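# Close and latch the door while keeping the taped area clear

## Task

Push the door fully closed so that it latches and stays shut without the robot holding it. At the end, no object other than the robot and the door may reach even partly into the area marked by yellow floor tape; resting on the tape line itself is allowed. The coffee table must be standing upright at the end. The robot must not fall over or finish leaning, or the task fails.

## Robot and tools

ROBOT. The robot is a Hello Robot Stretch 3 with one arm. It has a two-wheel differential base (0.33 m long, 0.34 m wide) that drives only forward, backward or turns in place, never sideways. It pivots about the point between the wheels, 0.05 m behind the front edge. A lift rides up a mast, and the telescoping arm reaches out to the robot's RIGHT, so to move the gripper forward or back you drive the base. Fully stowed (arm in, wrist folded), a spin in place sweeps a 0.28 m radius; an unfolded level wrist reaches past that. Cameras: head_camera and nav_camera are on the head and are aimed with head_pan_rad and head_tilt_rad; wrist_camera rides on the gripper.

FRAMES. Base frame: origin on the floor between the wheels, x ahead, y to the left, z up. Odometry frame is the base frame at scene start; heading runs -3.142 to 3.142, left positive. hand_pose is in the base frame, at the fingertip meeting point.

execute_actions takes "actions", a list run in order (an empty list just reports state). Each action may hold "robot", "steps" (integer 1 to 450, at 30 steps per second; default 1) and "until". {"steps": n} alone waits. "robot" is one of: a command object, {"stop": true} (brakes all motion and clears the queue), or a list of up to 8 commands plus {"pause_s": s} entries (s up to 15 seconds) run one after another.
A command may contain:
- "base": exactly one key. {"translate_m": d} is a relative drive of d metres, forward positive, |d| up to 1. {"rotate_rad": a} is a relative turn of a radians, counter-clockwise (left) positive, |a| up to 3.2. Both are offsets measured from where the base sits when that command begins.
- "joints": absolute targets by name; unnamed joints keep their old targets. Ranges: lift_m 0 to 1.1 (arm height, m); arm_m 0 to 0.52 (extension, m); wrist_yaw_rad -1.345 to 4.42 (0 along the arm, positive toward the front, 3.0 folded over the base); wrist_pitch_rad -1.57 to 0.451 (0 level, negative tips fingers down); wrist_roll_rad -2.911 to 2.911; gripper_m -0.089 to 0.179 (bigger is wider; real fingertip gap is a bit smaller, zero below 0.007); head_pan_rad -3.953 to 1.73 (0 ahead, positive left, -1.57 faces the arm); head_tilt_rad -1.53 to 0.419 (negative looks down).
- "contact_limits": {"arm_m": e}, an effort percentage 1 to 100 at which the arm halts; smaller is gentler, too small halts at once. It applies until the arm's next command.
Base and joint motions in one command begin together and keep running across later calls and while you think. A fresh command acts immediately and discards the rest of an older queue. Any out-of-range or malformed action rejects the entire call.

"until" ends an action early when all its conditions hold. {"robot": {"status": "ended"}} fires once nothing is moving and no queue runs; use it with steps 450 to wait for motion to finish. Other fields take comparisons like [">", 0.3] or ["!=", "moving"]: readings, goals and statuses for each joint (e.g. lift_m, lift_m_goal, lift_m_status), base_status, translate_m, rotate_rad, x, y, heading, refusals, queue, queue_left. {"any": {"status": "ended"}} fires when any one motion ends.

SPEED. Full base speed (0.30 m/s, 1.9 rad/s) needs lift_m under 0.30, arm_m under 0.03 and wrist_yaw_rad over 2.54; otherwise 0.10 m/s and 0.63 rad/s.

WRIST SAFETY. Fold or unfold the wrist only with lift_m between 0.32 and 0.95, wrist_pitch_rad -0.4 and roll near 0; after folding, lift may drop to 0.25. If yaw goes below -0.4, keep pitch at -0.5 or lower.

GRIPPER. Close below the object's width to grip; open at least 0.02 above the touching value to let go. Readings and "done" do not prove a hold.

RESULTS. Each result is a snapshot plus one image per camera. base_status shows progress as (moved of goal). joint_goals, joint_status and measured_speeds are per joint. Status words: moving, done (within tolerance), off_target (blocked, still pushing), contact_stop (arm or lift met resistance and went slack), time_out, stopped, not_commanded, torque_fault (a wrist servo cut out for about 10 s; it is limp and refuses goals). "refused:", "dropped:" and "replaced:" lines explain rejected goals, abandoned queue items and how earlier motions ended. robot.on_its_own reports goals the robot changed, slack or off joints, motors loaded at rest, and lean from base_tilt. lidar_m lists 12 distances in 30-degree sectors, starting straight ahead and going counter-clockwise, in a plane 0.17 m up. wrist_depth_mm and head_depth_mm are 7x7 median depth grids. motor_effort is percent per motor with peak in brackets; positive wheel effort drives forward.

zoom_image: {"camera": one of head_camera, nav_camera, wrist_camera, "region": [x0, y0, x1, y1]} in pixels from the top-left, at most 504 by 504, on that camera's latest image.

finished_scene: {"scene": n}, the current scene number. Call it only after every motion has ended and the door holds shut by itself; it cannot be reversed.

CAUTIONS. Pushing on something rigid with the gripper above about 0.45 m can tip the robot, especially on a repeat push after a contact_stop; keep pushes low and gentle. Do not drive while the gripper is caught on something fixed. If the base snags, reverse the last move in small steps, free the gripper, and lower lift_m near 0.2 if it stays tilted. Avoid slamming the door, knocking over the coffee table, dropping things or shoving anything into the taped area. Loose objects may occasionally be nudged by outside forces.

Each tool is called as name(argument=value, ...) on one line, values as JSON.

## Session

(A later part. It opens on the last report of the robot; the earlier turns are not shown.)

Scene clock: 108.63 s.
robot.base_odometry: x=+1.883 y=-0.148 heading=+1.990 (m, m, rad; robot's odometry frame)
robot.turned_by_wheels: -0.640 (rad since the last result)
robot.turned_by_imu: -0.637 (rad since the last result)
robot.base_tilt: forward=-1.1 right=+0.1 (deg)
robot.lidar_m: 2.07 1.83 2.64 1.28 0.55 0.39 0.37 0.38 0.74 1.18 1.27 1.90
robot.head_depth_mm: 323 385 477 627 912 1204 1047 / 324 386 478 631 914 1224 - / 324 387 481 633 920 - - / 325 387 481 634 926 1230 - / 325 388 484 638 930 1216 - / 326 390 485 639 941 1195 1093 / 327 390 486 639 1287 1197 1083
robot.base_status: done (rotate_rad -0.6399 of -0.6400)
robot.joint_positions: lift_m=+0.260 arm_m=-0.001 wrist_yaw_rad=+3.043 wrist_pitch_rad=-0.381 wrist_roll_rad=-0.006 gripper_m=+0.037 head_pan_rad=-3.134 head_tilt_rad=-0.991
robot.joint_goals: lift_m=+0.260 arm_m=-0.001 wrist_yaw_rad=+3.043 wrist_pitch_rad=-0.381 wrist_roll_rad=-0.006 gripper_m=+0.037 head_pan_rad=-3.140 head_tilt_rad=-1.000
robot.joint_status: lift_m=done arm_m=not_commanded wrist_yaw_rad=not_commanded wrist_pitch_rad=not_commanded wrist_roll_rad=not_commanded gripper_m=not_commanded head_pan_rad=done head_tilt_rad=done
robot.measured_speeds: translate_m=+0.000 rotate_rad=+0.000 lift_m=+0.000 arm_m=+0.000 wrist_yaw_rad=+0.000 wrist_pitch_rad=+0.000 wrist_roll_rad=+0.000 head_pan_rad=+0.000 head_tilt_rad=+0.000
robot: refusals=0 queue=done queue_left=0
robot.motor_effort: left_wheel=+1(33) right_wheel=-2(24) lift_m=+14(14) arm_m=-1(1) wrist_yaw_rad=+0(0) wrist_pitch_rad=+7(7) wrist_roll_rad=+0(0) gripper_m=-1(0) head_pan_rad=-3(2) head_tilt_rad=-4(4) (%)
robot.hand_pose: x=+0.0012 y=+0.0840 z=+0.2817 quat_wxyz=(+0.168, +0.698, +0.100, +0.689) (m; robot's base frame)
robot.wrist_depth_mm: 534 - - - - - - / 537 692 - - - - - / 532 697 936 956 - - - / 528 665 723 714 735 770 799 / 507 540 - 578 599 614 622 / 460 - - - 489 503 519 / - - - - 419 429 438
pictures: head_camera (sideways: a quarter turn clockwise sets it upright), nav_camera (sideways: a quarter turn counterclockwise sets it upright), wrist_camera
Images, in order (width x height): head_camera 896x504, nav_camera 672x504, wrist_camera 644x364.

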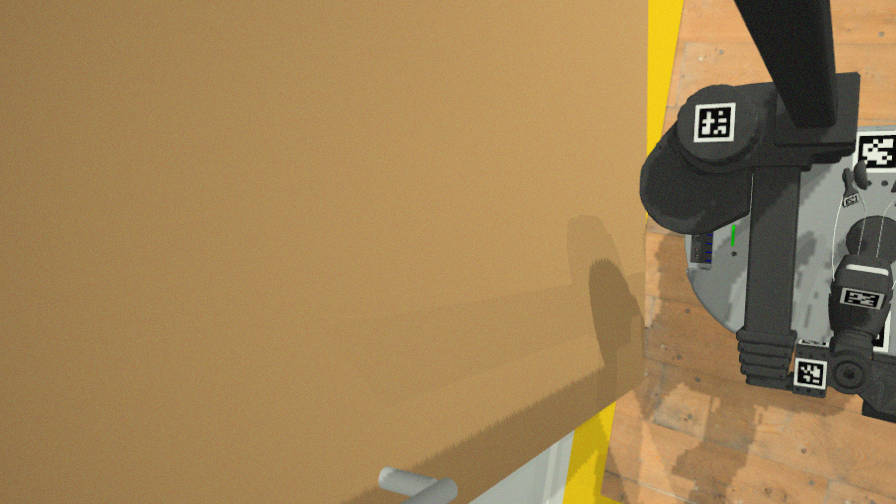

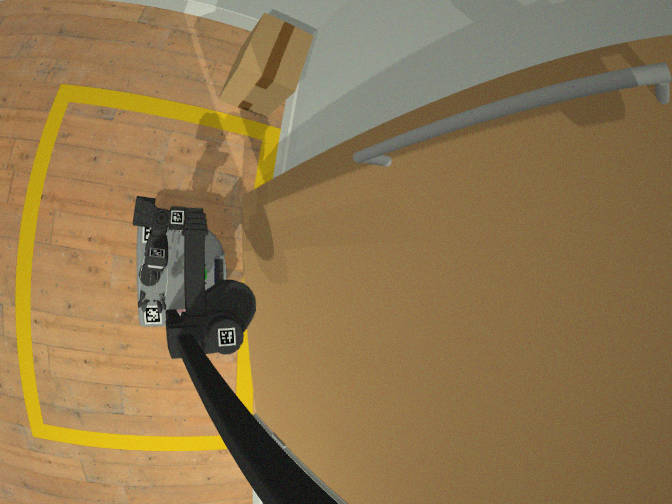

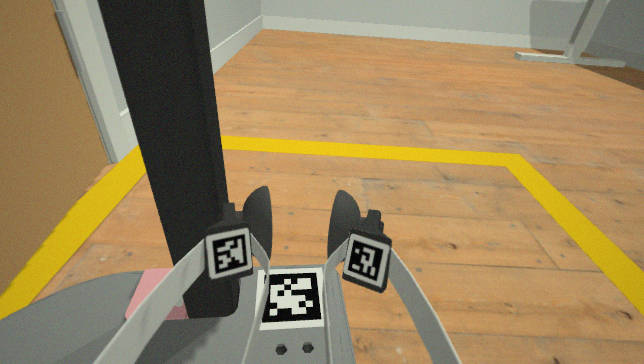

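execute_actions(actions=[{"robot": [{"base": {"translate_m": -0.08}, "joints": {"head_pan_rad": -2.6, "head_tilt_rad": -0.7}}, {"base": {"translate_m": -0.10}}], "steps": 300, "until": {"robot": {"status": "ended"}}}])

Scene clock: 113.47 s.
robot.base_odometry: x=+1.957 y=-0.312 heading=+1.990 (m, m, rad; robot's odometry frame)
robot.turned_by_wheels: +0.000 (rad since the last result)
robot.turned_by_imu: +0.003 (rad since the last result)
robot.base_tilt: forward=-0.8 right=+0.0 (deg)
robot.lidar_m: 2.24 2.00 2.66 0.78 0.36 0.28 0.28 0.30 0.44 0.70 1.25 1.87
robot.head_depth_mm: - - 287 309 354 416 503 / - - 297 339 395 473 588 / - 291 325 376 446 549 714 / 285 312 360 422 513 654 903 / 301 337 384 444 544 823 1105 / 340 397 462 590 787 1145 1149 / 383 462 567 728 1019 1231 1144
robot.base_status: done (translate_m -0.0999 of -0.1000)
robot.joint_positions: lift_m=+0.260 arm_m=-0.001 wrist_yaw_rad=+3.043 wrist_pitch_rad=-0.381 wrist_roll_rad=-0.006 gripper_m=+0.037 head_pan_rad=-2.606 head_tilt_rad=-0.701
robot.joint_goals: lift_m=+0.260 arm_m=-0.001 wrist_yaw_rad=+3.043 wrist_pitch_rad=-0.381 wrist_roll_rad=-0.006 gripper_m=+0.037 head_pan_rad=-2.600 head_tilt_rad=-0.700
robot.joint_status: lift_m=done arm_m=not_commanded wrist_yaw_rad=not_commanded wrist_pitch_rad=not_commanded wrist_roll_rad=not_commanded gripper_m=not_commanded head_pan_rad=done head_tilt_rad=done
robot.measured_speeds: translate_m=+0.000 rotate_rad=+0.000 lift_m=+0.000 arm_m=+0.000 wrist_yaw_rad=+0.000 wrist_pitch_rad=+0.000 wrist_roll_rad=+0.000 head_pan_rad=+0.000 head_tilt_rad=+0.000
robot: refusals=0 queue=done queue_left=0
robot.motor_effort: left_wheel=-14(51) right_wheel=-13(40) lift_m=+15(15) arm_m=-1(1) wrist_yaw_rad=+0(1) wrist_pitch_rad=+7(7) wrist_roll_rad=+0(1) gripper_m=+0(0) head_pan_rad=+2(28) head_tilt_rad=+0(16) (%)
robot.hand_pose: x=+0.0012 y=+0.0840 z=+0.2815 quat_wxyz=(+0.168, +0.698, +0.100, +0.689) (m; robot's base frame)
robot.wrist_depth_mm: 334 - - - - - - / 341 427 - - - - - / 344 437 899 961 - - - / 344 473 734 721 739 769 807 / 349 479 - 574 595 603 626 / 336 - - - 488 504 514 / - - - - 419 428 442
pictures: head_camera (sideways: a quarter turn clockwise sets it upright), nav_camera (sideways: a quarter turn counterclockwise sets it upright), wrist_camera
Images, in order (width x height): head_camera 896x504, nav_camera 672x504, wrist_camera 644x364.

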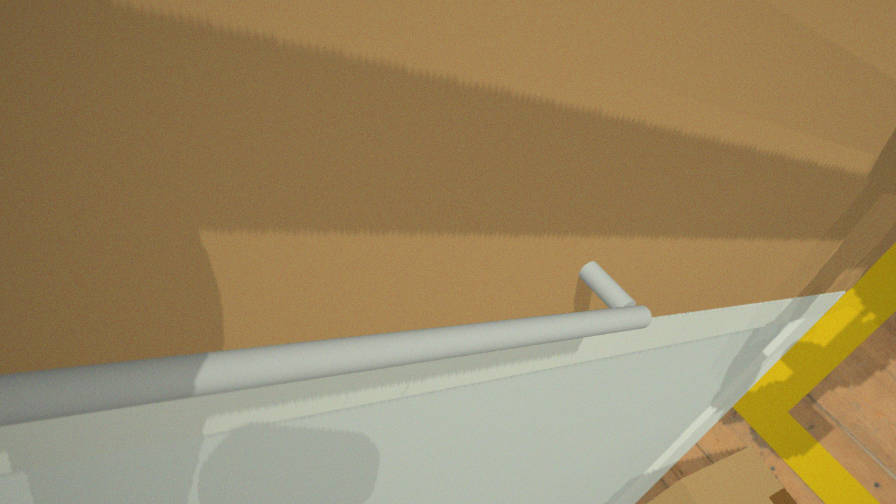

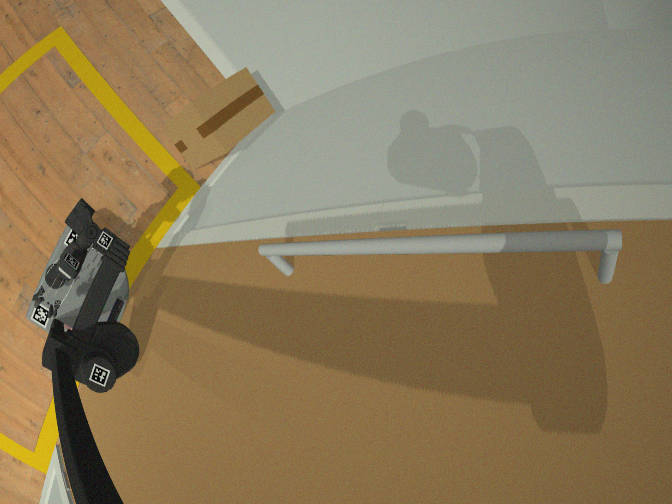

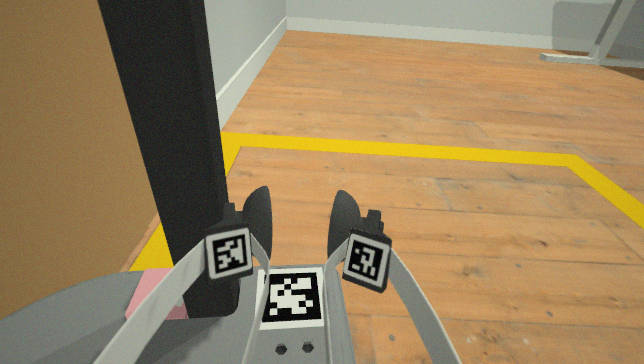

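execute_actions(actions=[{"robot": {"base": {"translate_m": -0.02}}, "steps": 120, "until": {"robot": {"status": "ended"}}}])

Scene clock: 115.80 s.
robot.base_odometry: x=+1.965 y=-0.331 heading=+1.990 (m, m, rad; robot's odometry frame)
robot.turned_by_wheels: +0.000 (rad since the last result)
robot.turned_by_imu: +0.002 (rad since the last result)
robot.base_tilt: forward=-0.7 right=+0.1 (deg)
robot.lidar_m: 2.26 2.01 2.66 0.75 0.35 0.28 0.28 0.30 0.43 0.70 1.25 1.87
robot.head_depth_mm: - - 285 311 356 416 501 / - - 300 342 398 474 592 / - 296 330 382 451 555 716 / 289 318 366 431 521 663 915 / 307 344 383 443 541 810 1104 / 333 380 442 559 754 1097 1150 / 363 445 543 695 977 1275 1140
robot.base_status: off_target (translate_m -0.0197 of -0.0200)
robot.joint_positions: lift_m=+0.260 arm_m=-0.001 wrist_yaw_rad=+3.044 wrist_pitch_rad=-0.382 wrist_roll_rad=-0.006 gripper_m=+0.037 head_pan_rad=-2.606 head_tilt_rad=-0.700
robot.joint_goals: lift_m=+0.260 arm_m=-0.001 wrist_yaw_rad=+3.044 wrist_pitch_rad=-0.382 wrist_roll_rad=-0.006 gripper_m=+0.037 head_pan_rad=-2.600 head_tilt_rad=-0.700
robot.joint_status: lift_m=done arm_m=not_commanded wrist_yaw_rad=not_commanded wrist_pitch_rad=not_commanded wrist_roll_rad=not_commanded gripper_m=not_commanded head_pan_rad=done head_tilt_rad=done
robot.measured_speeds: translate_m=+0.000 rotate_rad=+0.000 lift_m=+0.000 arm_m=+0.000 wrist_yaw_rad=+0.000 wrist_pitch_rad=+0.000 wrist_roll_rad=+0.000 head_pan_rad=+0.000 head_tilt_rad=+0.000
robot: refusals=0 queue=done queue_left=0
robot.on_its_own: left_wheel is at rest, and its effort (-49) is outside its rest range (-18 to +18); right_wheel is at rest, and its effort (-38) is outside its rest range (-18 to +18)
robot.motor_effort: left_wheel=-49(71) right_wheel=-38(55) lift_m=+17(17) arm_m=-1(1) wrist_yaw_rad=-1(3) wrist_pitch_rad=+7(7) wrist_roll_rad=+0(0) gripper_m=+1(0) head_pan_rad=+3(2) head_tilt_rad=+0(1) (%)
robot.hand_pose: x=+0.0011 y=+0.0839 z=+0.2813 quat_wxyz=(+0.168, +0.698, +0.101, +0.689) (m; robot's base frame)
robot.wrist_depth_mm: 328 - - - - - - / 331 413 - - - - - / 336 421 908 964 - - - / 341 457 731 714 743 770 802 / 345 469 - 575 597 610 624 / 338 - - - 486 504 514 / - - - - 420 427 437
pictures: head_camera (sideways: a quarter turn clockwise sets it upright), nav_camera (sideways: a quarter turn counterclockwise sets it upright), wrist_camera
Images, in order (width x height): head_camera 896x504, nav_camera 672x504, wrist_camera 644x364.

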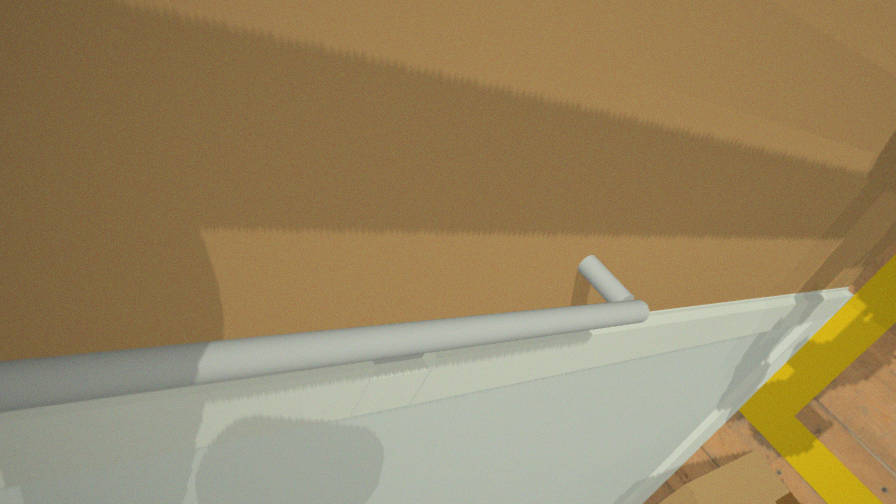

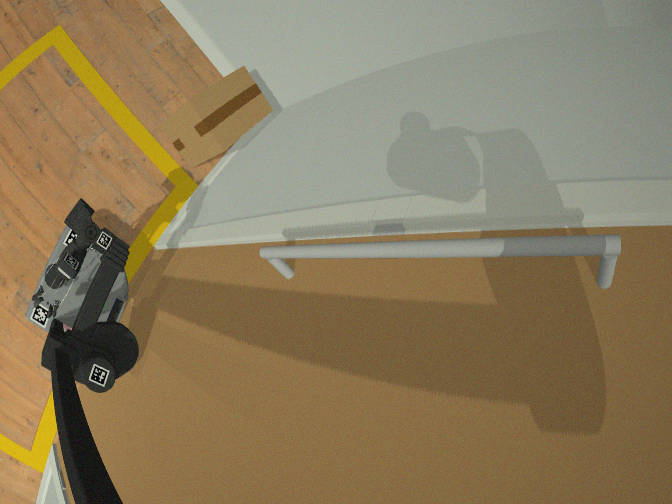

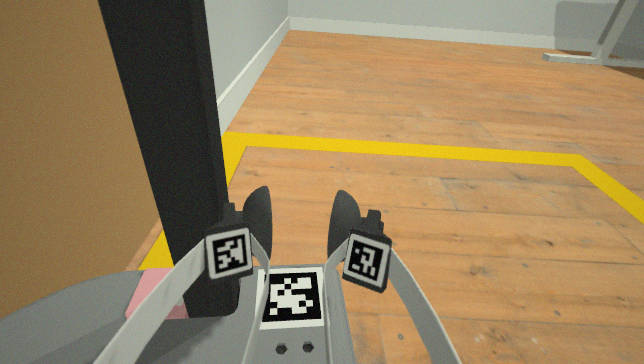

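The door hit its stop. Pull away and check that it stays shut.

execute_actions(actions=[{"robot": {"base": {"translate_m": 0.06}}, "steps": 120, "until": {"robot": {"status": "ended"}}}])

Scene clock: 118.43 s.
robot.base_odometry: x=+1.940 y=-0.276 heading=+1.990 (m, m, rad; robot's odometry frame)
robot.turned_by_wheels: +0.000 (rad since the last result)
robot.turned_by_imu: +0.001 (rad since the last result)
robot.base_tilt: forward=-0.8 right=+0.2 (deg)
robot.lidar_m: 2.20 1.95 2.65 0.92 0.43 0.34 0.34 0.36 0.54 0.71 1.26 1.88
robot.head_depth_mm: 285 307 341 385 440 516 621 / 298 331 372 424 492 589 733 / 321 360 408 472 558 686 889 / 343 380 425 495 591 822 1081 / 370 418 496 592 740 1021 1149 / 408 485 578 715 937 1270 1149 / 464 549 673 861 1183 1165 1145
robot.base_status: done (translate_m +0.0600 of +0.0600)
robot.joint_positions: lift_m=+0.260 arm_m=-0.001 wrist_yaw_rad=+3.044 wrist_pitch_rad=-0.382 wrist_roll_rad=-0.006 gripper_m=+0.037 head_pan_rad=-2.606 head_tilt_rad=-0.700
robot.joint_goals: lift_m=+0.260 arm_m=-0.001 wrist_yaw_rad=+3.044 wrist_pitch_rad=-0.382 wrist_roll_rad=-0.006 gripper_m=+0.037 head_pan_rad=-2.600 head_tilt_rad=-0.700
robot.joint_status: lift_m=done arm_m=not_commanded wrist_yaw_rad=not_commanded wrist_pitch_rad=not_commanded wrist_roll_rad=not_commanded gripper_m=not_commanded head_pan_rad=done head_tilt_rad=done
robot.measured_speeds: translate_m=+0.000 rotate_rad=+0.000 lift_m=+0.000 arm_m=+0.000 wrist_yaw_rad=+0.000 wrist_pitch_rad=+0.000 wrist_roll_rad=+0.000 head_pan_rad=+0.000 head_tilt_rad=+0.000
robot: refusals=0 queue=done queue_left=0
robot.motor_effort: left_wheel=+0(50) right_wheel=+0(38) lift_m=+17(17) arm_m=-1(1) wrist_yaw_rad=+0(0) wrist_pitch_rad=+7(7) wrist_roll_rad=+0(0) gripper_m=+0(0) head_pan_rad=+2(2) head_tilt_rad=+0(1) (%)
robot.hand_pose: x=+0.0011 y=+0.0839 z=+0.2813 quat_wxyz=(+0.168, +0.698, +0.101, +0.689) (m; robot's base frame)
robot.wrist_depth_mm: 388 - - - - - - / 393 502 - - - - - / 399 515 921 954 - - - / 403 555 727 716 750 773 808 / 408 526 - 573 602 611 628 / 399 - - - 494 504 517 / - - - - 420 432 438
pictures: head_camera (sideways: a quarter turn clockwise sets it upright), nav_camera (sideways: a quarter turn counterclockwise sets it upright), wrist_camera
Images, in order (width x height): head_camera 896x504, nav_camera 672x504, wrist_camera 644x364.

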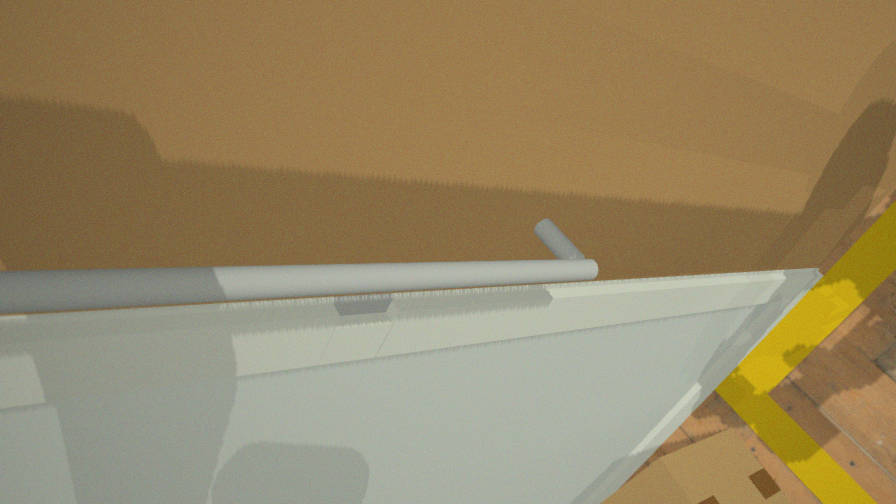

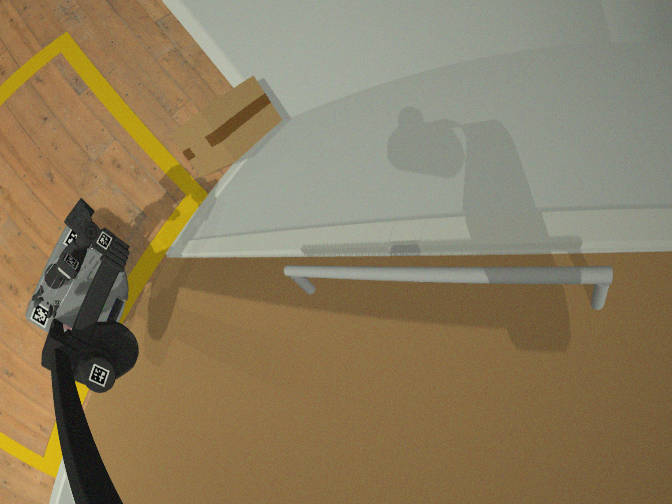

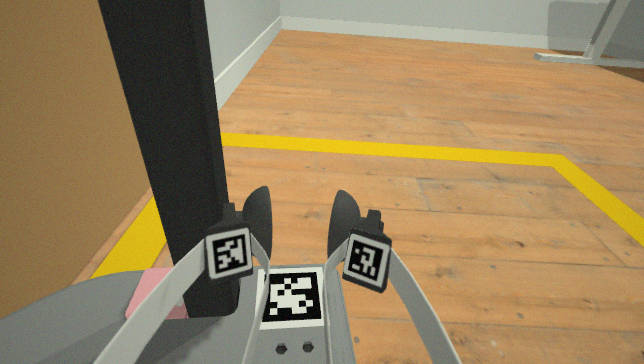

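finished_scene(scene=1)

The scene is finished: the task was done.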